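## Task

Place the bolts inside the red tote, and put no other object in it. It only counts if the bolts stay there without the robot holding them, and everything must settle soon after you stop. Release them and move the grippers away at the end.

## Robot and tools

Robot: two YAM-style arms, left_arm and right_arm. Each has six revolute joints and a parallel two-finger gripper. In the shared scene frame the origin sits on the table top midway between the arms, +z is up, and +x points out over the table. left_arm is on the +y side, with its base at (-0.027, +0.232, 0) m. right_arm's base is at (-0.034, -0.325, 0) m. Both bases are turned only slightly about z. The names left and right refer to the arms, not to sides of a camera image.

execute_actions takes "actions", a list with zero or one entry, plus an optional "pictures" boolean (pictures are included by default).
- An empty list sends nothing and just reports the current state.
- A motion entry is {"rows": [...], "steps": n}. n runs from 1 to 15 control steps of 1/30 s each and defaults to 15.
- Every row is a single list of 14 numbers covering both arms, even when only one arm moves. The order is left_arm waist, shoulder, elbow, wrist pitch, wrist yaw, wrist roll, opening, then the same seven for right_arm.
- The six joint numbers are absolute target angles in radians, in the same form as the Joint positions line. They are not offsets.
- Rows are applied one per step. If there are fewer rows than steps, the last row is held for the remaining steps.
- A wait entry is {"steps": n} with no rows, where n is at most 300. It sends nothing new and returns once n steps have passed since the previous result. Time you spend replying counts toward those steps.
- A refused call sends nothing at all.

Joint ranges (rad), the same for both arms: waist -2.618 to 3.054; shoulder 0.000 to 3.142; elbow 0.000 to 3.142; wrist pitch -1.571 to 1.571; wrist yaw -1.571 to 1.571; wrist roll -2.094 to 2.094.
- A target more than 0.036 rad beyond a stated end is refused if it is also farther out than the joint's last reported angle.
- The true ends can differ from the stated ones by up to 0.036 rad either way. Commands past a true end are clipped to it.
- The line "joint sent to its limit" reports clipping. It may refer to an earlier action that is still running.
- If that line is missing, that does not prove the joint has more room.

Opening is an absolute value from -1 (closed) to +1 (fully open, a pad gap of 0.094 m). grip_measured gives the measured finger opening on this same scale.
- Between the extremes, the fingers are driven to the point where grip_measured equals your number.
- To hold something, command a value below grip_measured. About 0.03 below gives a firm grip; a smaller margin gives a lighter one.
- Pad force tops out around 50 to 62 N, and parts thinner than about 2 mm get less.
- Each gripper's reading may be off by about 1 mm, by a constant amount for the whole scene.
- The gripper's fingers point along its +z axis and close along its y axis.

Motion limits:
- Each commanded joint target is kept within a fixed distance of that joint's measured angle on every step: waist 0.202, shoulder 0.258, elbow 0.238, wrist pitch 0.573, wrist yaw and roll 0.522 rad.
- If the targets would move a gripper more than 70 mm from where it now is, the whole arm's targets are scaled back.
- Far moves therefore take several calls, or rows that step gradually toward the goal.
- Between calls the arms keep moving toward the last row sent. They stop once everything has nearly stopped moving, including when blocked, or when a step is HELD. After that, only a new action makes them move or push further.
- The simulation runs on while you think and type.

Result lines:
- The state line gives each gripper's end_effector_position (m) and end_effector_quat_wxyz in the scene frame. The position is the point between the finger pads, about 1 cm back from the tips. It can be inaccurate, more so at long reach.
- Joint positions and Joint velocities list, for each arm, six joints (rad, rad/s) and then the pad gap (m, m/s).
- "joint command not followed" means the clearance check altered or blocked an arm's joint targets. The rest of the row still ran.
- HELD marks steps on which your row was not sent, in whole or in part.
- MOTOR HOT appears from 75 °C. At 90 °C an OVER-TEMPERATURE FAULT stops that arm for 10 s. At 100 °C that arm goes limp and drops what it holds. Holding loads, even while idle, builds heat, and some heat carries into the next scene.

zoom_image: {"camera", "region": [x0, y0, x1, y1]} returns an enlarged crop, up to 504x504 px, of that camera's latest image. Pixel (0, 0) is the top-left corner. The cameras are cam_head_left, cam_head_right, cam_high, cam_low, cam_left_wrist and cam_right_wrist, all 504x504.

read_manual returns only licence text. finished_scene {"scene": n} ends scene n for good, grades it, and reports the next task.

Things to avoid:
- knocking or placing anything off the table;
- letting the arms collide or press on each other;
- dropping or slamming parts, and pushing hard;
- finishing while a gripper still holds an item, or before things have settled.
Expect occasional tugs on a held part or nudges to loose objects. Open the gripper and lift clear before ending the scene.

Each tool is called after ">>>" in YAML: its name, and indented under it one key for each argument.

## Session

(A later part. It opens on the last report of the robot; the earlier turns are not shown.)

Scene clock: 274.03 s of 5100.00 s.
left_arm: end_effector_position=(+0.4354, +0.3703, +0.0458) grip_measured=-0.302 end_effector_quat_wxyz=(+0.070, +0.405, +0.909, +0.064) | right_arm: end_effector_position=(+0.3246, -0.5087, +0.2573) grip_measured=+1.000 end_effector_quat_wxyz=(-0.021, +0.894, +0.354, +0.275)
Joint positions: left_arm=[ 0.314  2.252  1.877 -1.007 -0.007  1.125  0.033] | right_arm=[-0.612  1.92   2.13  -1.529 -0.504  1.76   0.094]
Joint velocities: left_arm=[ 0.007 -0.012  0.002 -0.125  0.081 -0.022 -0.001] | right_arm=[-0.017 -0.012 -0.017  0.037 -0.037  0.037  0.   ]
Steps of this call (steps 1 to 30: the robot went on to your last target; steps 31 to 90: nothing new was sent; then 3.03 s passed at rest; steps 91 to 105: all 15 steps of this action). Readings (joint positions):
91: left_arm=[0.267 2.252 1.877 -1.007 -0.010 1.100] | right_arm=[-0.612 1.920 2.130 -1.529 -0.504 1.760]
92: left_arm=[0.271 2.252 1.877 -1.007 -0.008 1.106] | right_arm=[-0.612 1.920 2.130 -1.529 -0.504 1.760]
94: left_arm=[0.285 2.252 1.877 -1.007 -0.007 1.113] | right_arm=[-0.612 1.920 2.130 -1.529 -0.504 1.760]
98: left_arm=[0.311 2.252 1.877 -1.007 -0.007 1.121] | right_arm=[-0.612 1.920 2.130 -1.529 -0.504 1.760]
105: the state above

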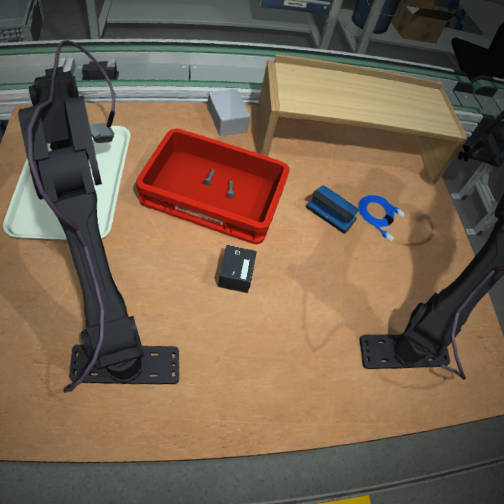

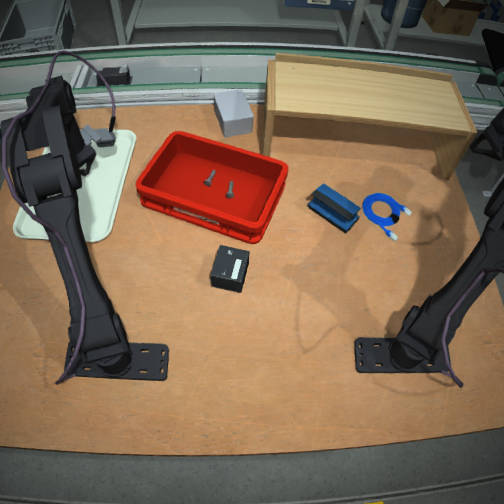

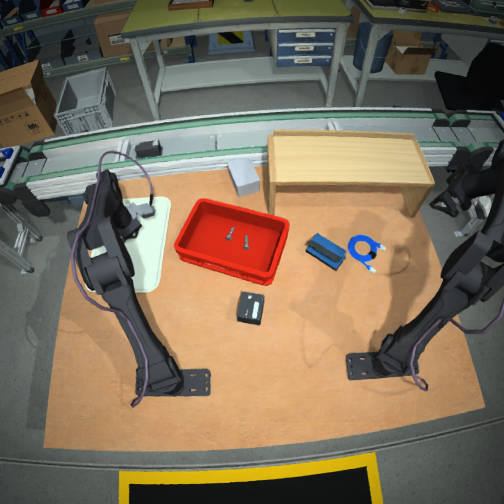

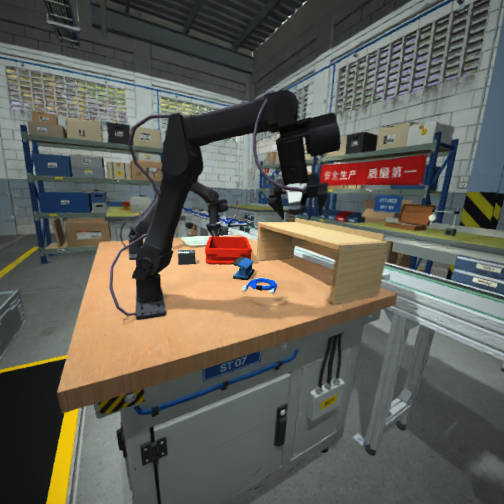

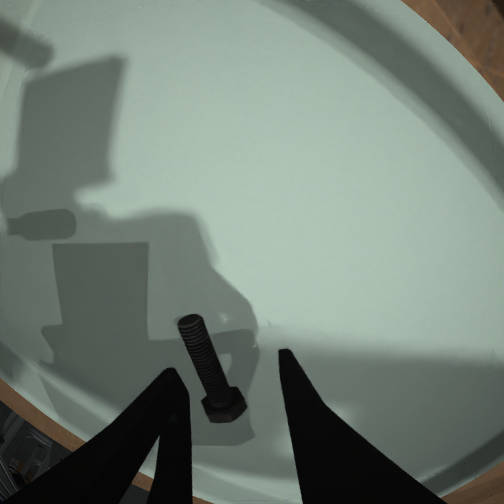

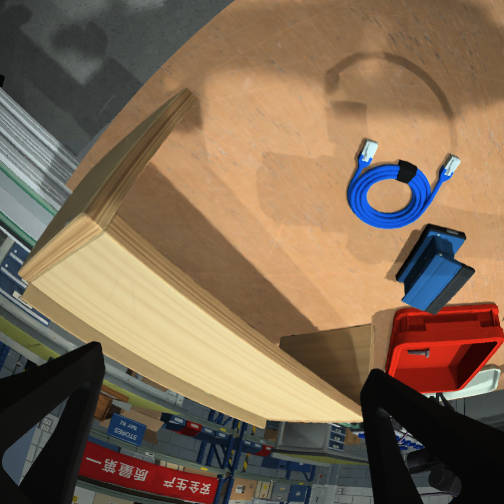

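>>> execute_actions:
  actions:
    - {"rows":[[0.33,2.285,1.91,-0.97,0,1.13,-0.35,-0.612,1.92,2.13,-1.529,-0.504,1.76,1],[0.33,2.285,1.91,-0.97,0,1.13,-0.35,-0.612,1.92,2.13,-1.529,-0.504,1.76,1],[0.33,2.285,1.91,-0.97,0,1.13,-0.35,-0.612,1.92,2.13,-1.529,-0.504,1.76,1],[0.33,2.27,1.91,-0.97,0,1.13,-0.35,-0.612,1.92,2.13,-1.529,-0.504,1.76,1]],"steps":15}

Scene clock: 279.70 s of 5100.00 s.
left_arm: end_effector_position=(+0.4410, +0.3720, +0.0392) grip_measured=-0.348 end_effector_quat_wxyz=(+0.074, +0.405, +0.909, +0.068) | right_arm: end_effector_position=(+0.3246, -0.5087, +0.2573) grip_measured=+1.000 end_effector_quat_wxyz=(-0.021, +0.894, +0.354, +0.275)
Joint positions: left_arm=[ 0.314  2.269  1.877 -0.978 -0.007  1.126  0.031] | right_arm=[-0.612  1.92   2.13  -1.529 -0.504  1.76   0.094]
Joint velocities: left_arm=[-0.012 -0.012  0.002  0.066 -0.022  0.022  0.   ] | right_arm=[-0.002 -0.012  0.002 -0.037  0.022  0.022  0.   ]
Steps of this call (steps 1 to 15: the robot went on to your last target; steps 16 to 90: nothing new was sent; then 2.17 s passed at rest; steps 91 to 105: all 15 steps of this action). Readings (joint positions):
91: left_arm=[0.314 2.253 1.877 -1.005 -0.007 1.126] | right_arm=[-0.612 1.920 2.130 -1.529 -0.504 1.760]
92: left_arm=[0.314 2.256 1.877 -0.999 -0.007 1.126] | right_arm=[-0.612 1.920 2.130 -1.529 -0.504 1.760]
94: left_arm=[0.314 2.264 1.877 -0.989 -0.007 1.126] | right_arm=[-0.612 1.920 2.130 -1.529 -0.504 1.760]
98: left_arm=[0.314 2.269 1.877 -0.983 -0.007 1.126] | right_arm=[-0.612 1.920 2.130 -1.529 -0.504 1.760]
105: the state above

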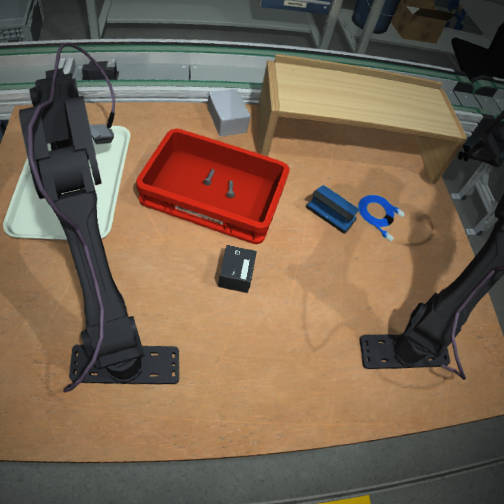

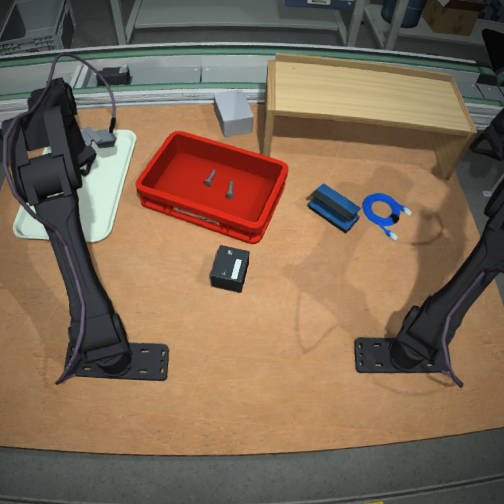

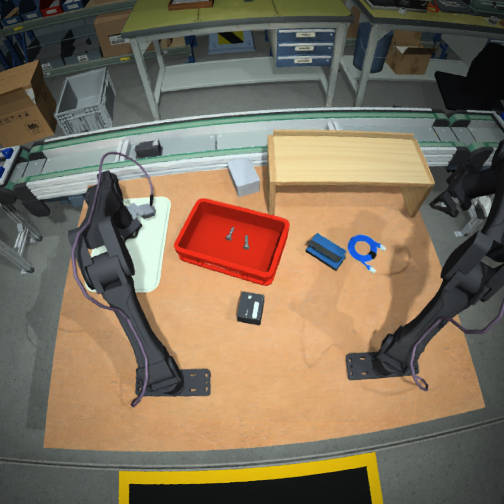

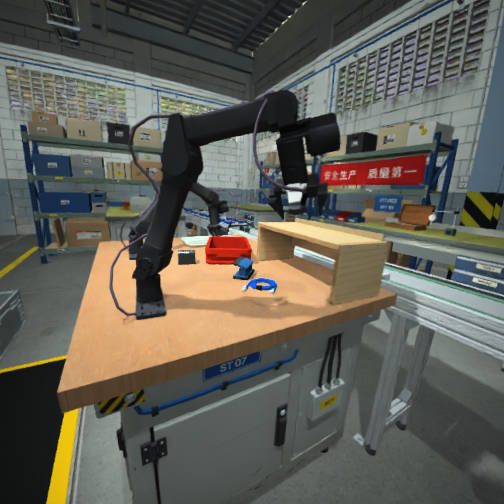

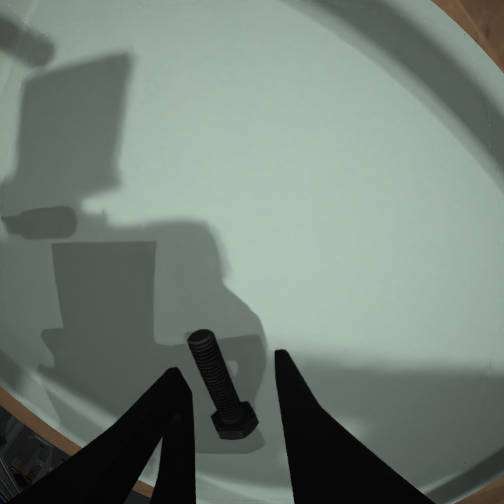

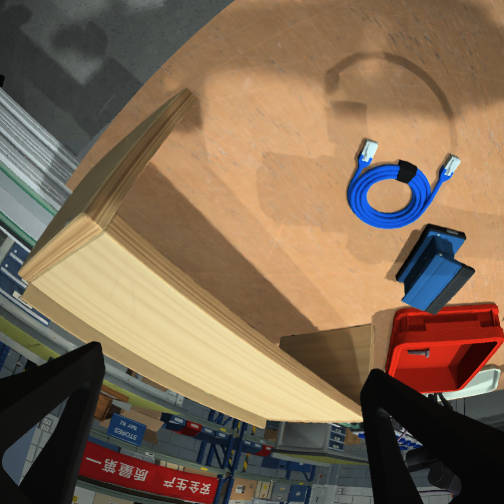

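>>> execute_actions:
  actions:
    - {"rows":[[0.35,2.3,1.9,-0.96,0,1.13,-0.35,-0.612,1.92,2.13,-1.529,-0.504,1.76,1],[0.35,2.31,1.9,-0.96,0,1.13,-0.35,-0.612,1.92,2.13,-1.529,-0.504,1.76,1],[0.345,2.315,1.9,-0.96,0,1.13,-0.35,-0.612,1.92,2.13,-1.529,-0.504,1.76,1],[0.34,2.315,1.9,-0.96,0,1.13,-0.35,-0.612,1.92,2.13,-1.529,-0.504,1.76,1],[0.34,2.3,1.9,-0.96,0,1.13,-0.35,-0.612,1.92,2.13,-1.529,-0.504,1.76,1]],"steps":15}

Scene clock: 284.47 s of 5100.00 s.
left_arm: end_effector_position=(+0.4393, +0.3813, +0.0253) grip_measured=-0.348 end_effector_quat_wxyz=(+0.068, +0.397, +0.913, +0.063) | right_arm: end_effector_position=(+0.3246, -0.5087, +0.2573) grip_measured=+1.000 end_effector_quat_wxyz=(-0.021, +0.894, +0.354, +0.275)
Joint positions: left_arm=[ 0.334  2.3    1.877 -0.962 -0.005  1.126  0.031] | right_arm=[-0.612  1.92   2.13  -1.529 -0.504  1.76   0.094]
Joint velocities: left_arm=[ 0.007 -0.012 -0.002  0.037 -0.081 -0.022 -0.001] | right_arm=[-0.002 -0.002  0.002  0.051 -0.022  0.007  0.   ]
Steps of this call (steps 1 to 15: the robot went on to your last target; steps 16 to 90: nothing new was sent; then 1.27 s passed at rest; steps 91 to 105: all 15 steps of this action). Readings (joint positions):
91: left_arm=[0.316 2.270 1.877 -0.976 -0.007 1.126] | right_arm=[-0.612 1.920 2.130 -1.529 -0.504 1.760]
92: left_arm=[0.318 2.274 1.877 -0.973 -0.006 1.126] | right_arm=[-0.612 1.920 2.130 -1.529 -0.504 1.760]
94: left_arm=[0.326 2.285 1.877 -0.968 -0.006 1.126] | right_arm=[-0.612 1.920 2.130 -1.529 -0.504 1.760]
98: left_arm=[0.334 2.300 1.877 -0.967 -0.005 1.126] | right_arm=[-0.612 1.920 2.130 -1.529 -0.504 1.760]
105: the state above

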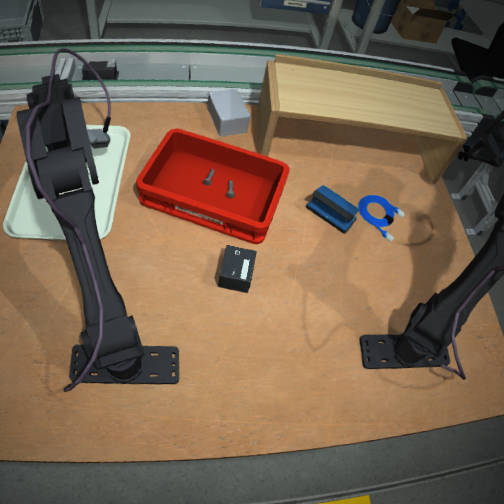

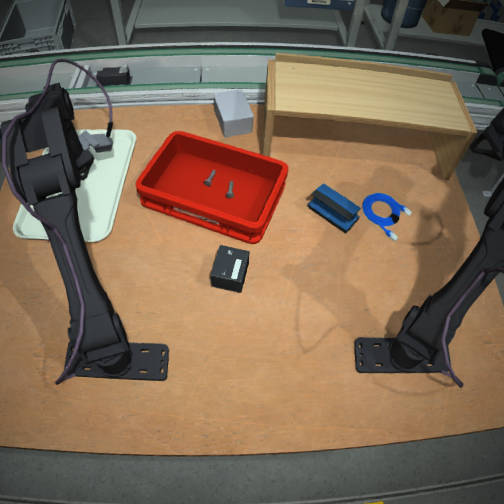

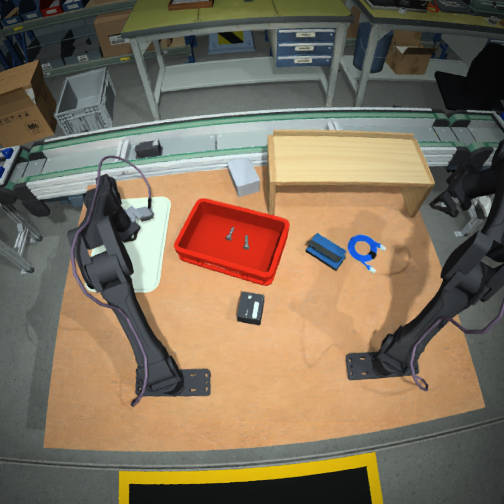

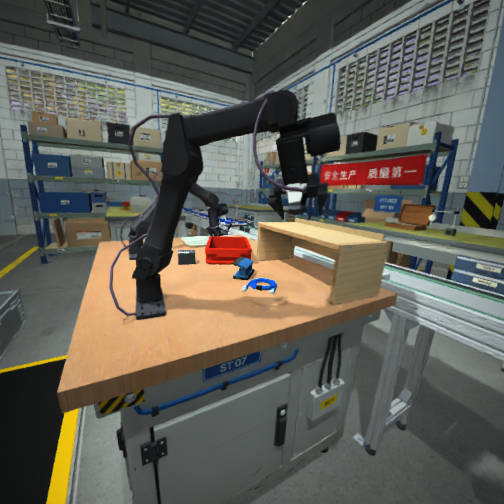

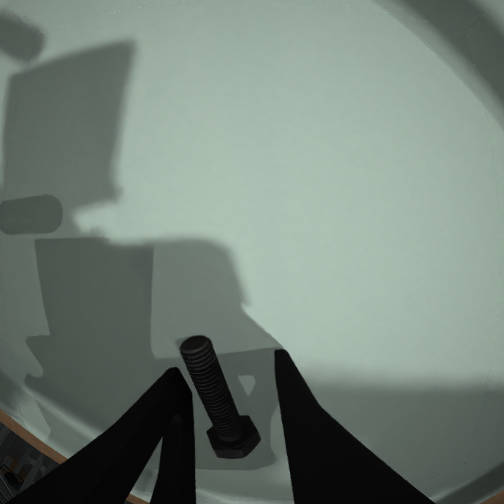

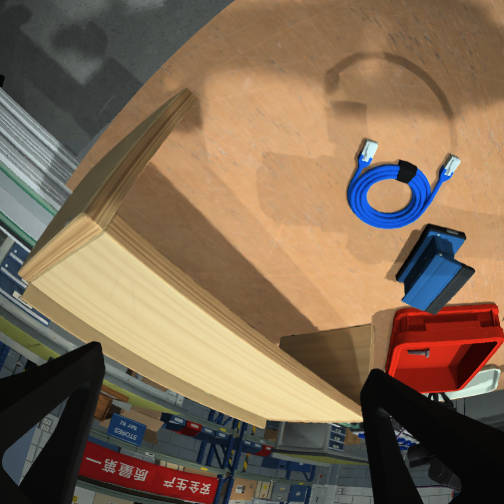

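>>> execute_actions:
  actions:
    - {"rows":[[0.34,2.325,1.9,-0.93,0,1.13,-0.35,-0.612,1.92,2.13,-1.529,-0.504,1.76,1],[0.34,2.325,1.9,-0.93,0,1.13,-0.35,-0.612,1.92,2.13,-1.529,-0.504,1.76,1],[0.34,2.325,1.9,-0.93,0,1.13,-0.35,-0.612,1.92,2.13,-1.529,-0.504,1.76,1],[0.34,2.31,1.9,-0.93,0,1.13,-0.35,-0.612,1.92,2.13,-1.529,-0.504,1.76,1],[0.34,2.31,1.9,-0.93,0,1.13,-0.35,-0.612,1.92,2.13,-1.529,-0.504,1.76,1],[0.34,2.31,1.9,-0.93,0,1.13,-0.45,-0.612,1.92,2.13,-1.529,-0.504,1.76,1],[0.34,2.31,1.9,-0.93,0,1.13,-0.55,-0.612,1.92,2.13,-1.529,-0.504,1.76,1],[0.34,2.31,1.9,-0.93,0,1.13,-0.65,-0.612,1.92,2.13,-1.529,-0.504,1.76,1],[0.34,2.31,1.9,-0.93,0,1.13,-0.75,-0.612,1.92,2.13,-1.529,-0.504,1.76,1],[0.34,2.31,1.9,-0.93,0,1.13,-0.83,-0.612,1.92,2.13,-1.529,-0.504,1.76,1],[0.34,2.31,1.9,-0.93,0,1.13,-0.92,-0.612,1.92,2.13,-1.529,-0.504,1.76,1]],"steps":15}

Scene clock: 294.33 s of 5100.00 s.
left_arm: end_effector_position=(+0.4440, +0.3828, +0.0258) grip_measured=-0.882 end_effector_quat_wxyz=(+0.076, +0.397, +0.912, +0.069) | right_arm: end_effector_position=(+0.3246, -0.5087, +0.2573) grip_measured=+1.000 end_effector_quat_wxyz=(-0.021, +0.894, +0.354, +0.275)
Joint positions: left_arm=[ 0.334  2.301  1.877 -0.941 -0.005  1.127  0.006] | right_arm=[-0.612  1.92   2.13  -1.529 -0.504  1.76   0.094]
Joint velocities: left_arm=[-0.007 -0.012  0.017 -0.081 -0.022  0.007  0.   ] | right_arm=[ 0.002  0.002 -0.012 -0.051 -0.037 -0.022  0.   ]
Steps of this call (steps 1 to 15: the robot went on to your last target; steps 16 to 90: nothing new was sent; then 6.37 s passed at rest; steps 91 to 105: all 15 steps of this action). Readings (joint positions):
91: left_arm=[0.334 2.300 1.877 -0.960 -0.005 1.126] | right_arm=[-0.612 1.920 2.130 -1.529 -0.504 1.760]
92: left_arm=[0.334 2.301 1.877 -0.958 -0.005 1.126] | right_arm=[-0.612 1.920 2.130 -1.529 -0.504 1.760]
94: left_arm=[0.334 2.301 1.877 -0.956 -0.005 1.126] | right_arm=[-0.612 1.920 2.130 -1.529 -0.504 1.760]
98: left_arm=[0.334 2.301 1.877 -0.951 -0.005 1.126] | right_arm=[-0.612 1.920 2.130 -1.529 -0.504 1.760]
105: the state above

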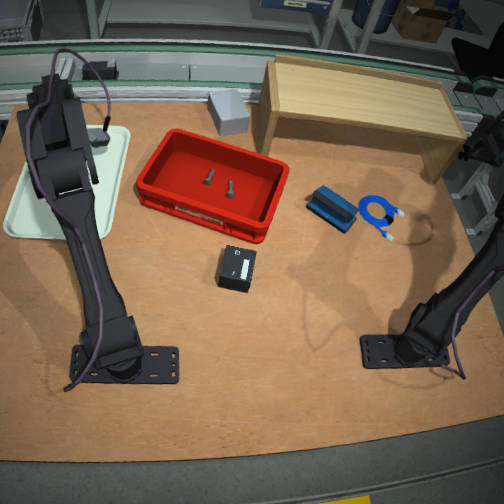

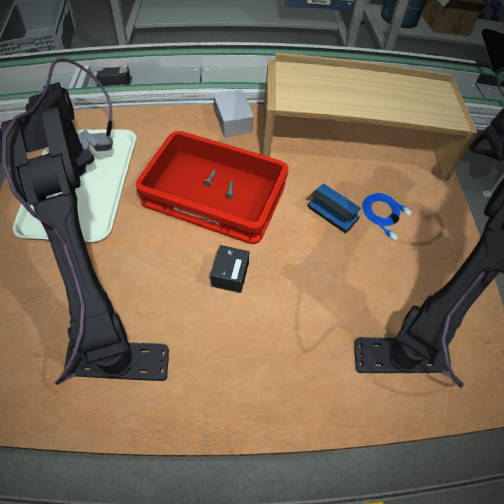

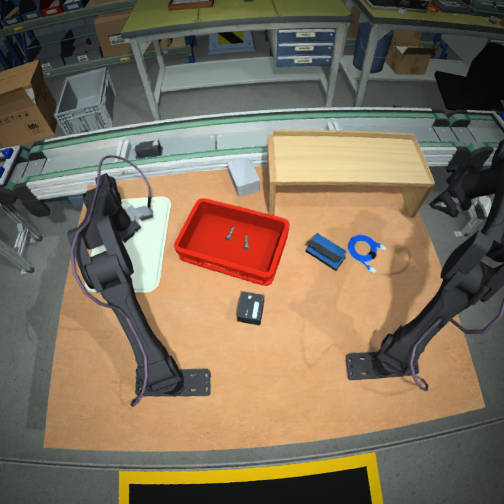

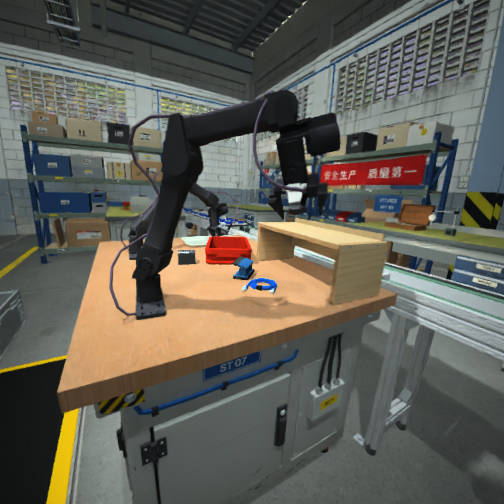

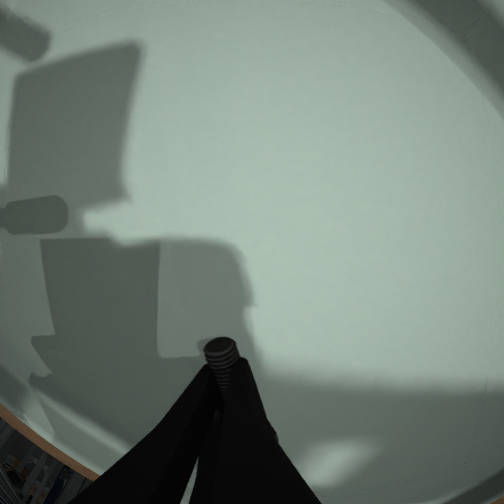

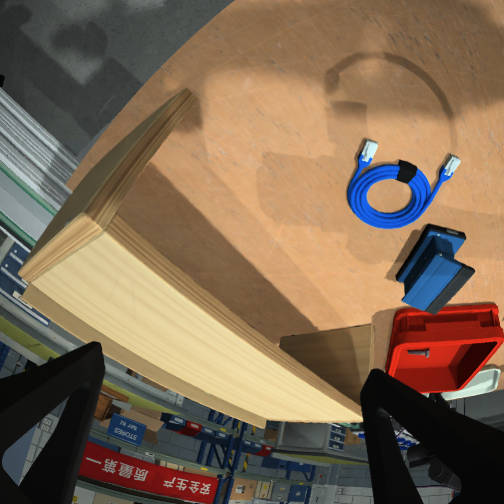

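>>> execute_actions:
  actions:
    - {"rows":[[0.34,2.27,1.9,-0.98,0,1.13,-0.92,-0.612,1.92,2.13,-1.529,-0.504,1.76,1],[0.34,2.23,1.92,-1.04,0,1.13,-0.92,-0.612,1.92,2.13,-1.529,-0.504,1.76,1],[0.34,2.19,1.95,-1.12,0,1.1,-0.92,-0.612,1.92,2.13,-1.529,-0.504,1.76,1],[0.34,2.15,2.0,-1.2,0,1.0,-0.92,-0.612,1.92,2.13,-1.529,-0.504,1.76,1],[0.34,2.11,2.05,-1.28,0,0.9,-0.92,-0.612,1.92,2.13,-1.529,-0.504,1.76,1],[0.3,2.08,2.1,-1.35,0,0.8,-0.92,-0.612,1.92,2.13,-1.529,-0.504,1.76,1],[0.24,2.06,2.16,-1.42,0,0.7,-0.92,-0.612,1.92,2.13,-1.529,-0.504,1.76,1],[0.17,2.05,2.16,-1.45,0,0.6,-0.92,-0.612,1.92,2.13,-1.529,-0.504,1.76,1],[0.1,2.05,2.16,-1.45,0,0.5,-0.92,-0.612,1.92,2.13,-1.529,-0.504,1.76,1],[0.03,2.05,2.16,-1.45,0,0.4,-0.92,-0.612,1.92,2.13,-1.529,-0.504,1.76,1],[-0.04,2.05,2.16,-1.45,0,0.3,-0.92,-0.612,1.92,2.13,-1.529,-0.504,1.76,1],[-0.11,2.05,2.16,-1.45,0,0.2,-0.92,-0.612,1.92,2.13,-1.529,-0.504,1.76,1],[-0.18,2.05,2.16,-1.45,0,0.1,-0.92,-0.612,1.92,2.13,-1.529,-0.504,1.76,1],[-0.24,2.05,2.16,-1.45,0,0,-0.92,-0.612,1.92,2.13,-1.529,-0.504,1.76,1],[-0.29,2.05,2.16,-1.45,0,-0.13,-0.92,-0.612,1.92,2.13,-1.529,-0.504,1.76,1]],"steps":15}
  pictures: false

>>> execute_actions:
  actions:
    - {"rows":[[-0.33,2.05,2.16,-1.45,0,-0.13,-0.92,-0.612,1.92,2.13,-1.529,-0.504,1.76,1],[-0.36,2.05,2.16,-1.45,0,-0.13,-0.92,-0.612,1.92,2.13,-1.529,-0.504,1.76,1],[-0.38,2.05,2.16,-1.45,0,-0.13,-0.92,-0.612,1.92,2.13,-1.529,-0.504,1.76,1]],"steps":15}
  pictures: false

>>> execute_actions:
  actions:
    - {"rows":[[-0.4,2.1,2.18,-1.4,0,-0.13,-0.92,-0.612,1.92,2.13,-1.529,-0.504,1.76,1],[-0.4,2.14,2.2,-1.36,0,-0.13,-0.92,-0.612,1.92,2.13,-1.529,-0.504,1.76,1],[-0.4,2.18,2.2,-1.33,0,-0.13,-0.92,-0.612,1.92,2.13,-1.529,-0.504,1.76,1],[-0.4,2.21,2.18,-1.31,0,-0.13,-0.92,-0.612,1.92,2.13,-1.529,-0.504,1.76,1],[-0.4,2.24,2.15,-1.29,0,-0.13,-0.92,-0.612,1.92,2.13,-1.529,-0.504,1.76,1]],"steps":15}

Scene clock: 313.57 s of 5100.00 s.
left_arm: end_effector_position=(+0.4388, +0.2874, +0.1628) grip_measured=-0.882 end_effector_quat_wxyz=(+0.126, +0.250, +0.958, +0.056) | right_arm: end_effector_position=(+0.3246, -0.5087, +0.2573) grip_measured=+1.000 end_effector_quat_wxyz=(-0.021, +0.894, +0.354, +0.275)
Joint positions: left_arm=[ 0.139  2.109  2.096 -1.28  -0.014  0.623  0.006] | right_arm=[-0.612  1.92   2.13  -1.529 -0.504  1.76   0.094]
Joint velocities: left_arm=[-1.136 -0.31   0.305 -0.476  0.066 -1.897 -0.   ] | right_arm=[-0.012 -0.007 -0.017 -0.037  0.007 -0.022  0.   ]
Steps of this call (steps 1 to 15: the robot went on to your last target; steps 16 to 90: nothing new was sent; then 15.73 s passed at rest; steps 91 to 105: all 15 steps of this action). Readings (joint positions):
91: left_arm=[0.334 2.301 1.877 -0.942 -0.005 1.127] | right_arm=[-0.612 1.920 2.130 -1.529 -0.504 1.760]
92: left_arm=[0.334 2.298 1.878 -0.950 -0.005 1.127] | right_arm=[-0.612 1.920 2.130 -1.529 -0.504 1.760]
94: left_arm=[0.334 2.283 1.892 -1.011 -0.005 1.110] | right_arm=[-0.612 1.920 2.130 -1.529 -0.504 1.760]
98: left_arm=[0.325 2.222 1.976 -1.135 -0.007 0.996] | right_arm=[-0.612 1.920 2.130 -1.529 -0.504 1.760]
105: the state above

Scene clock: 314.07 s of 5100.00 s.
left_arm: end_effector_position=(+0.3667, +0.0402, +0.1749) grip_measured=-0.882 end_effector_quat_wxyz=(+0.089, +0.187, +0.978, -0.031) | right_arm: end_effector_position=(+0.3246, -0.5087, +0.2573) grip_measured=+1.000 end_effector_quat_wxyz=(-0.021, +0.894, +0.354, +0.275)
Joint positions: left_arm=[-0.422  2.082  2.124 -1.424  0.014 -0.073  0.006] | right_arm=[-0.612  1.92   2.13  -1.529 -0.504  1.76   0.094]
Joint velocities: left_arm=[ 0.198 -0.002 -0.007 -0.125  0.007 -0.315 -0.   ] | right_arm=[-0.012 -0.007  0.002 -0.007 -0.095  0.037  0.   ]
Steps of this call (steps 1 to 15: all 15 steps of this action). Readings (joint positions):
1: left_arm=[0.097 2.100 2.105 -1.296 -0.014 0.556] | right_arm=[-0.612 1.920 2.130 -1.529 -0.504 1.760]
2: left_arm=[0.052 2.092 2.112 -1.312 -0.014 0.487] | right_arm=[-0.612 1.920 2.130 -1.529 -0.504 1.760]
4: left_arm=[-0.044 2.084 2.121 -1.338 -0.013 0.343] | right_arm=[-0.612 1.920 2.130 -1.529 -0.504 1.760]
8: left_arm=[-0.251 2.082 2.124 -1.374 -0.011 0.117] | right_arm=[-0.612 1.920 2.130 -1.529 -0.504 1.760]
15: the state above

Scene clock: 314.57 s of 5100.00 s.
left_arm: end_effector_position=(+0.4046, +0.0333, +0.1060) grip_measured=-0.882 end_effector_quat_wxyz=(+0.068, +0.153, +0.986, -0.022) | right_arm: end_effector_position=(+0.3246, -0.5087, +0.2573) grip_measured=+1.000 end_effector_quat_wxyz=(-0.021, +0.894, +0.354, +0.275)
Joint positions: left_arm=[-0.403  2.267  2.149 -1.309  0.006 -0.124  0.006] | right_arm=[-0.612  1.92   2.13  -1.529 -0.504  1.76   0.094]
Joint velocities: left_arm=[-0.012 -0.056 -0.017 -0.007  0.022 -0.007 -0.001] | right_arm=[-0.007 -0.002  0.017 -0.095  0.022 -0.051  0.   ]
Steps of this call (steps 1 to 15: all 15 steps of this action). Readings (joint positions):
1: left_arm=[-0.416 2.084 2.128 -1.426 0.013 -0.083] | right_arm=[-0.612 1.920 2.130 -1.529 -0.504 1.760]
2: left_arm=[-0.410 2.092 2.139 -1.425 0.010 -0.092] | right_arm=[-0.612 1.920 2.130 -1.529 -0.504 1.760]
4: left_arm=[-0.404 2.122 2.166 -1.396 0.007 -0.104] | right_arm=[-0.612 1.920 2.130 -1.529 -0.504 1.760]
8: left_arm=[-0.403 2.213 2.168 -1.330 0.006 -0.117] | right_arm=[-0.612 1.920 2.130 -1.529 -0.504 1.760]
15: the state above

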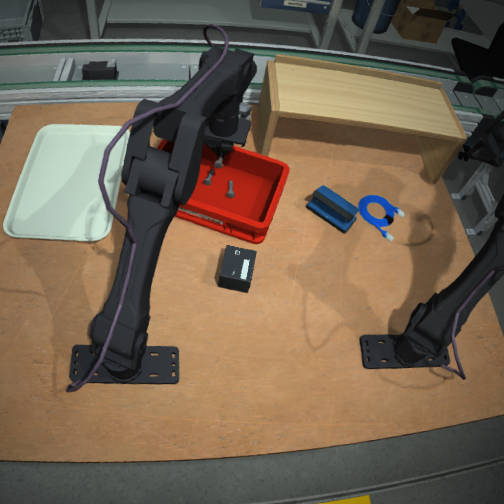

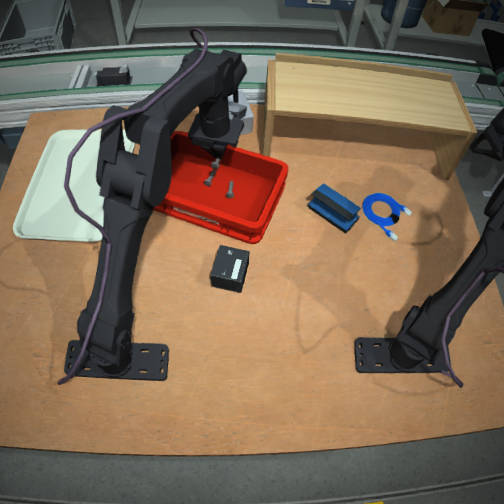

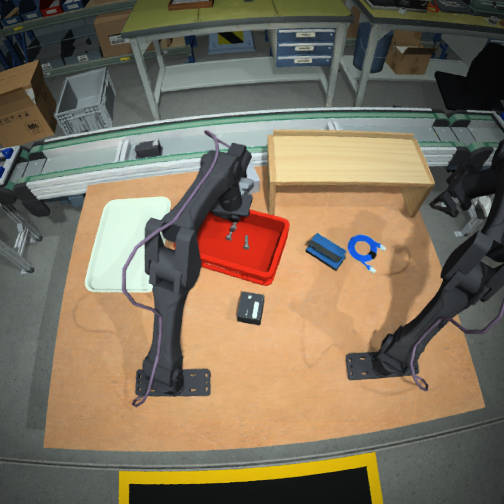

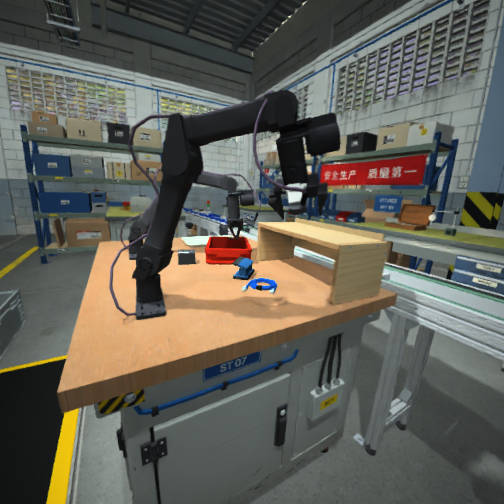

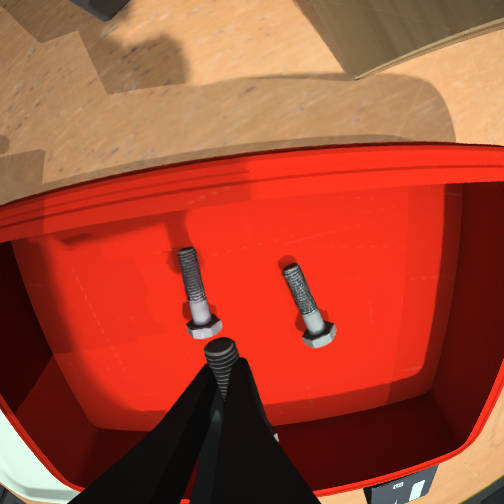

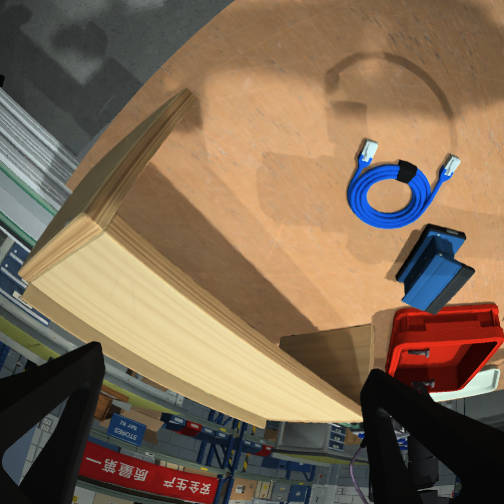

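>>> execute_actions:
  actions:
    - {"rows":[[-0.435,2.25,2.11,-1.25,0,-0.13,-0.92,-0.612,1.92,2.13,-1.529,-0.504,1.76,1],[-0.435,2.25,2.06,-1.19,0,-0.13,-0.92,-0.612,1.92,2.13,-1.529,-0.504,1.76,1],[-0.43,2.25,2.0,-1.13,0,-0.13,-0.92,-0.612,1.92,2.13,-1.529,-0.504,1.76,1],[-0.43,2.25,1.95,-1.08,0,-0.13,-0.92,-0.612,1.92,2.13,-1.529,-0.504,1.76,1],[-0.43,2.25,1.9,-1.04,0,-0.13,-0.92,-0.612,1.92,2.13,-1.529,-0.504,1.76,1],[-0.43,2.25,1.9,-1.04,0,-0.13,-0.92,-0.612,1.92,2.13,-1.529,-0.504,1.76,1],[-0.43,2.25,1.9,-1.04,0,-0.13,-0.92,-0.612,1.92,2.13,-1.529,-0.504,1.76,1],[-0.43,2.25,1.9,-1.04,0,-0.13,-0.92,-0.612,1.92,2.13,-1.529,-0.504,1.76,1],[-0.43,2.25,1.9,-1.04,0,-0.13,-0.92,-0.612,1.92,2.13,-1.529,-0.504,1.76,1],[-0.43,2.25,1.9,-1.04,0,-0.13,-0.92,-0.612,1.92,2.13,-1.529,-0.504,1.76,1],[-0.43,2.25,1.9,-1.04,0,-0.13,-0.92,-0.612,1.92,2.13,-1.529,-0.504,1.76,1],[-0.43,2.25,1.9,-1.04,0,-0.13,-0.62,-0.612,1.92,2.13,-1.529,-0.504,1.76,1]],"steps":15}
  pictures: false

>>> execute_actions:
  actions:
    - {"rows":[[-0.43,2.25,1.95,-1.1,0,-0.13,-0.62,-0.612,1.92,2.13,-1.529,-0.504,1.76,1],[-0.43,2.25,2.02,-1.16,0,-0.13,-0.62,-0.612,1.92,2.13,-1.529,-0.504,1.76,1],[-0.43,2.25,2.08,-1.22,0,-0.13,-0.62,-0.612,1.92,2.13,-1.529,-0.504,1.76,1],[-0.43,2.24,2.15,-1.29,0,-0.13,-0.62,-0.612,1.92,2.13,-1.529,-0.504,1.76,1],[-0.43,2.22,2.18,-1.32,0,-0.13,-0.62,-0.612,1.92,2.13,-1.529,-0.504,1.76,1],[-0.43,2.18,2.2,-1.35,0,-0.13,-0.62,-0.612,1.92,2.13,-1.529,-0.504,1.76,1],[-0.43,2.14,2.2,-1.38,0,-0.13,-0.62,-0.612,1.92,2.13,-1.529,-0.504,1.76,1],[-0.43,2.1,2.18,-1.42,0,-0.13,-0.62,-0.612,1.92,2.13,-1.529,-0.504,1.76,1],[-0.43,2.02,2.16,-1.45,0,-0.13,-0.62,-0.612,1.92,2.13,-1.529,-0.504,1.76,1]],"steps":15}
  pictures: false

>>> execute_actions:
  actions:
    - {"rows":[[-0.35,1.97,2.16,-1.45,0,-0.13,-0.5,-0.612,1.92,2.13,-1.529,-0.504,1.76,1],[-0.27,1.92,2.14,-1.45,0,-0.13,-0.5,-0.612,1.92,2.13,-1.529,-0.504,1.76,1],[-0.19,1.87,2.1,-1.45,0,-0.13,-0.5,-0.612,1.92,2.13,-1.529,-0.504,1.76,1],[-0.11,1.82,2.06,-1.45,0,-0.13,-0.5,-0.612,1.92,2.13,-1.529,-0.504,1.76,1],[-0.03,1.78,2.02,-1.45,0,-0.13,-0.5,-0.612,1.92,2.13,-1.529,-0.504,1.76,1],[0.05,1.75,2.0,-1.45,0,-0.13,-0.5,-0.612,1.92,2.13,-1.529,-0.504,1.76,1]],"steps":15}

Scene clock: 348.13 s of 5100.00 s.
left_arm: end_effector_position=(+0.3984, +0.0264, +0.0403) grip_measured=-0.623 end_effector_quat_wxyz=(+0.062, +0.162, +0.985, -0.020) | right_arm: end_effector_position=(+0.3246, -0.5087, +0.2573) grip_measured=+1.000 end_effector_quat_wxyz=(-0.021, +0.894, +0.354, +0.275)
Joint positions: left_arm=[-0.423  2.273  1.9   -1.068  0.004 -0.126  0.018] | right_arm=[-0.612  1.92   2.13  -1.529 -0.504  1.76   0.094]
Joint velocities: left_arm=[-0.012  0.002 -0.012  0.198  0.051 -0.022  0.005] | right_arm=[-0.002  0.012 -0.007 -0.037 -0.051 -0.037  0.   ]
Steps of this call (steps 1 to 15: the robot went on to your last target; steps 16 to 90: nothing new was sent; then 30.07 s passed at rest; steps 91 to 105: all 15 steps of this action). Readings (joint positions):
91: left_arm=[-0.405 2.266 2.145 -1.296 0.005 -0.125] | right_arm=[-0.612 1.920 2.130 -1.529 -0.504 1.760]
92: left_arm=[-0.407 2.264 2.131 -1.278 0.005 -0.126] | right_arm=[-0.612 1.920 2.130 -1.529 -0.504 1.760]
94: left_arm=[-0.414 2.253 2.060 -1.213 0.004 -0.126] | right_arm=[-0.612 1.920 2.130 -1.529 -0.504 1.760]
98: left_arm=[-0.422 2.263 1.920 -1.122 0.004 -0.126] | right_arm=[-0.612 1.920 2.130 -1.529 -0.504 1.760]
105: the state above

Scene clock: 348.63 s of 5100.00 s.
left_arm: end_effector_position=(+0.3744, +0.0380, +0.2108) grip_measured=-0.622 end_effector_quat_wxyz=(+0.149, +0.160, +0.975, -0.046) | right_arm: end_effector_position=(+0.3246, -0.5087, +0.2573) grip_measured=+1.000 end_effector_quat_wxyz=(-0.021, +0.894, +0.354, +0.275)
Joint positions: left_arm=[-0.423  2.018  2.144 -1.385  0.004 -0.126  0.018] | right_arm=[-0.612  1.92   2.13  -1.529 -0.504  1.76   0.094]
Joint velocities: left_arm=[-0.002 -0.422  0.149 -0.403 -0.022 -0.037 -0.   ] | right_arm=[ 0.002 -0.017  0.002 -0.037 -0.007 -0.051  0.   ]
Steps of this call (steps 1 to 15: all 15 steps of this action). Readings (joint positions):
1: left_arm=[-0.423 2.273 1.902 -1.069 0.004 -0.126] | right_arm=[-0.612 1.920 2.130 -1.529 -0.504 1.760]
2: left_arm=[-0.423 2.275 1.917 -1.086 0.004 -0.126] | right_arm=[-0.612 1.920 2.130 -1.529 -0.504 1.760]
4: left_arm=[-0.423 2.283 1.997 -1.153 0.004 -0.126] | right_arm=[-0.612 1.920 2.130 -1.529 -0.504 1.760]
8: left_arm=[-0.423 2.232 2.127 -1.234 0.004 -0.126] | right_arm=[-0.612 1.920 2.130 -1.529 -0.504 1.760]
15: the state above

Scene clock: 349.13 s of 5100.00 s.
left_arm: end_effector_position=(+0.3607, +0.2549, +0.2696) grip_measured=-0.502 end_effector_quat_wxyz=(+0.198, -0.088, +0.976, -0.001) | right_arm: end_effector_position=(+0.3246, -0.5087, +0.2573) grip_measured=+1.000 end_effector_quat_wxyz=(-0.021, +0.894, +0.354, +0.275)
Joint positions: left_arm=[ 0.078  1.765  2.025 -1.433 -0.013 -0.127  0.023] | right_arm=[-0.612  1.92   2.13  -1.529 -0.504  1.76   0.094]
Joint velocities: left_arm=[-0.168 -0.017 -0.012 -0.022 -0.022 -0.007  0.001] | right_arm=[-0.002 -0.002 -0.002  0.037 -0.066 -0.022  0.   ]
Steps of this call (steps 1 to 15: all 15 steps of this action). Readings (joint positions):
1: left_arm=[-0.418 2.002 2.147 -1.394 0.006 -0.126] | right_arm=[-0.612 1.920 2.130 -1.529 -0.504 1.760]
2: left_arm=[-0.403 1.989 2.147 -1.402 0.011 -0.126] | right_arm=[-0.612 1.920 2.130 -1.529 -0.504 1.760]
4: left_arm=[-0.339 1.953 2.129 -1.405 0.016 -0.126] | right_arm=[-0.612 1.920 2.130 -1.529 -0.504 1.760]
8: left_arm=[-0.139 1.843 2.047 -1.413 0.013 -0.126] | right_arm=[-0.612 1.920 2.130 -1.529 -0.504 1.760]
15: the state above

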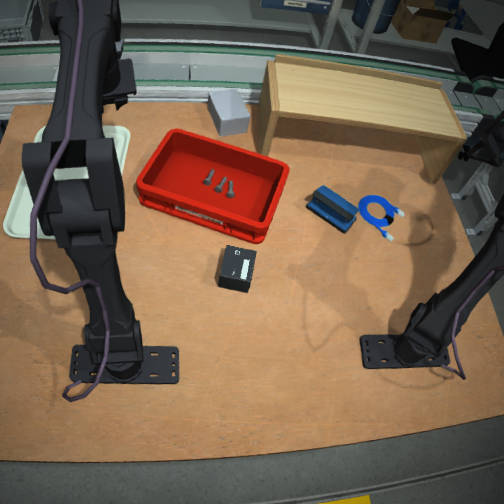

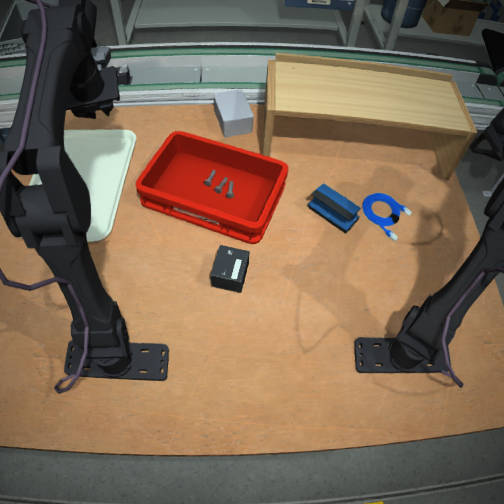

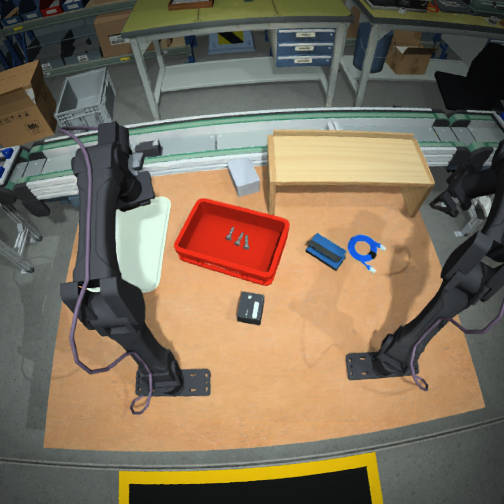

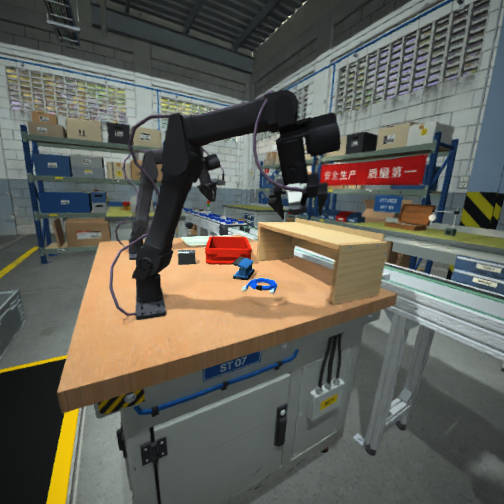

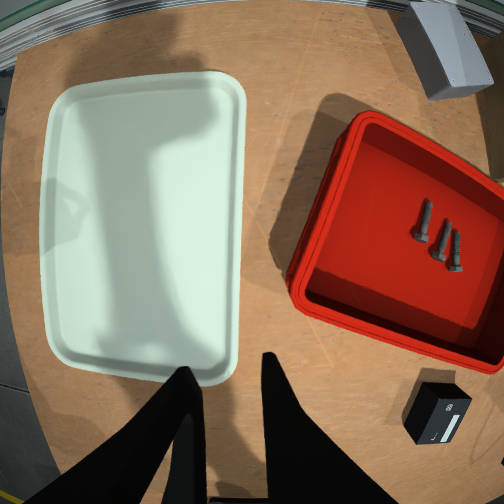

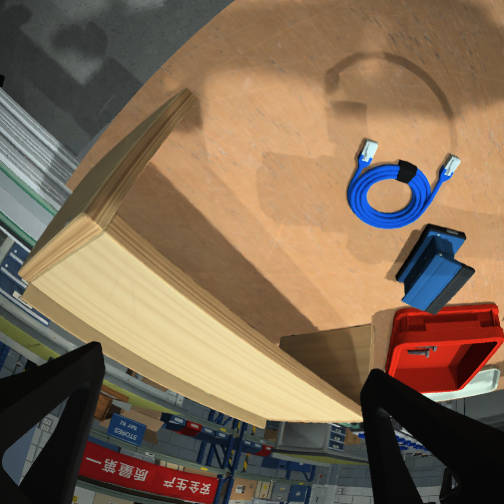

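>>> finished_scene:
  scene: 2

The scene is finished: the task was done.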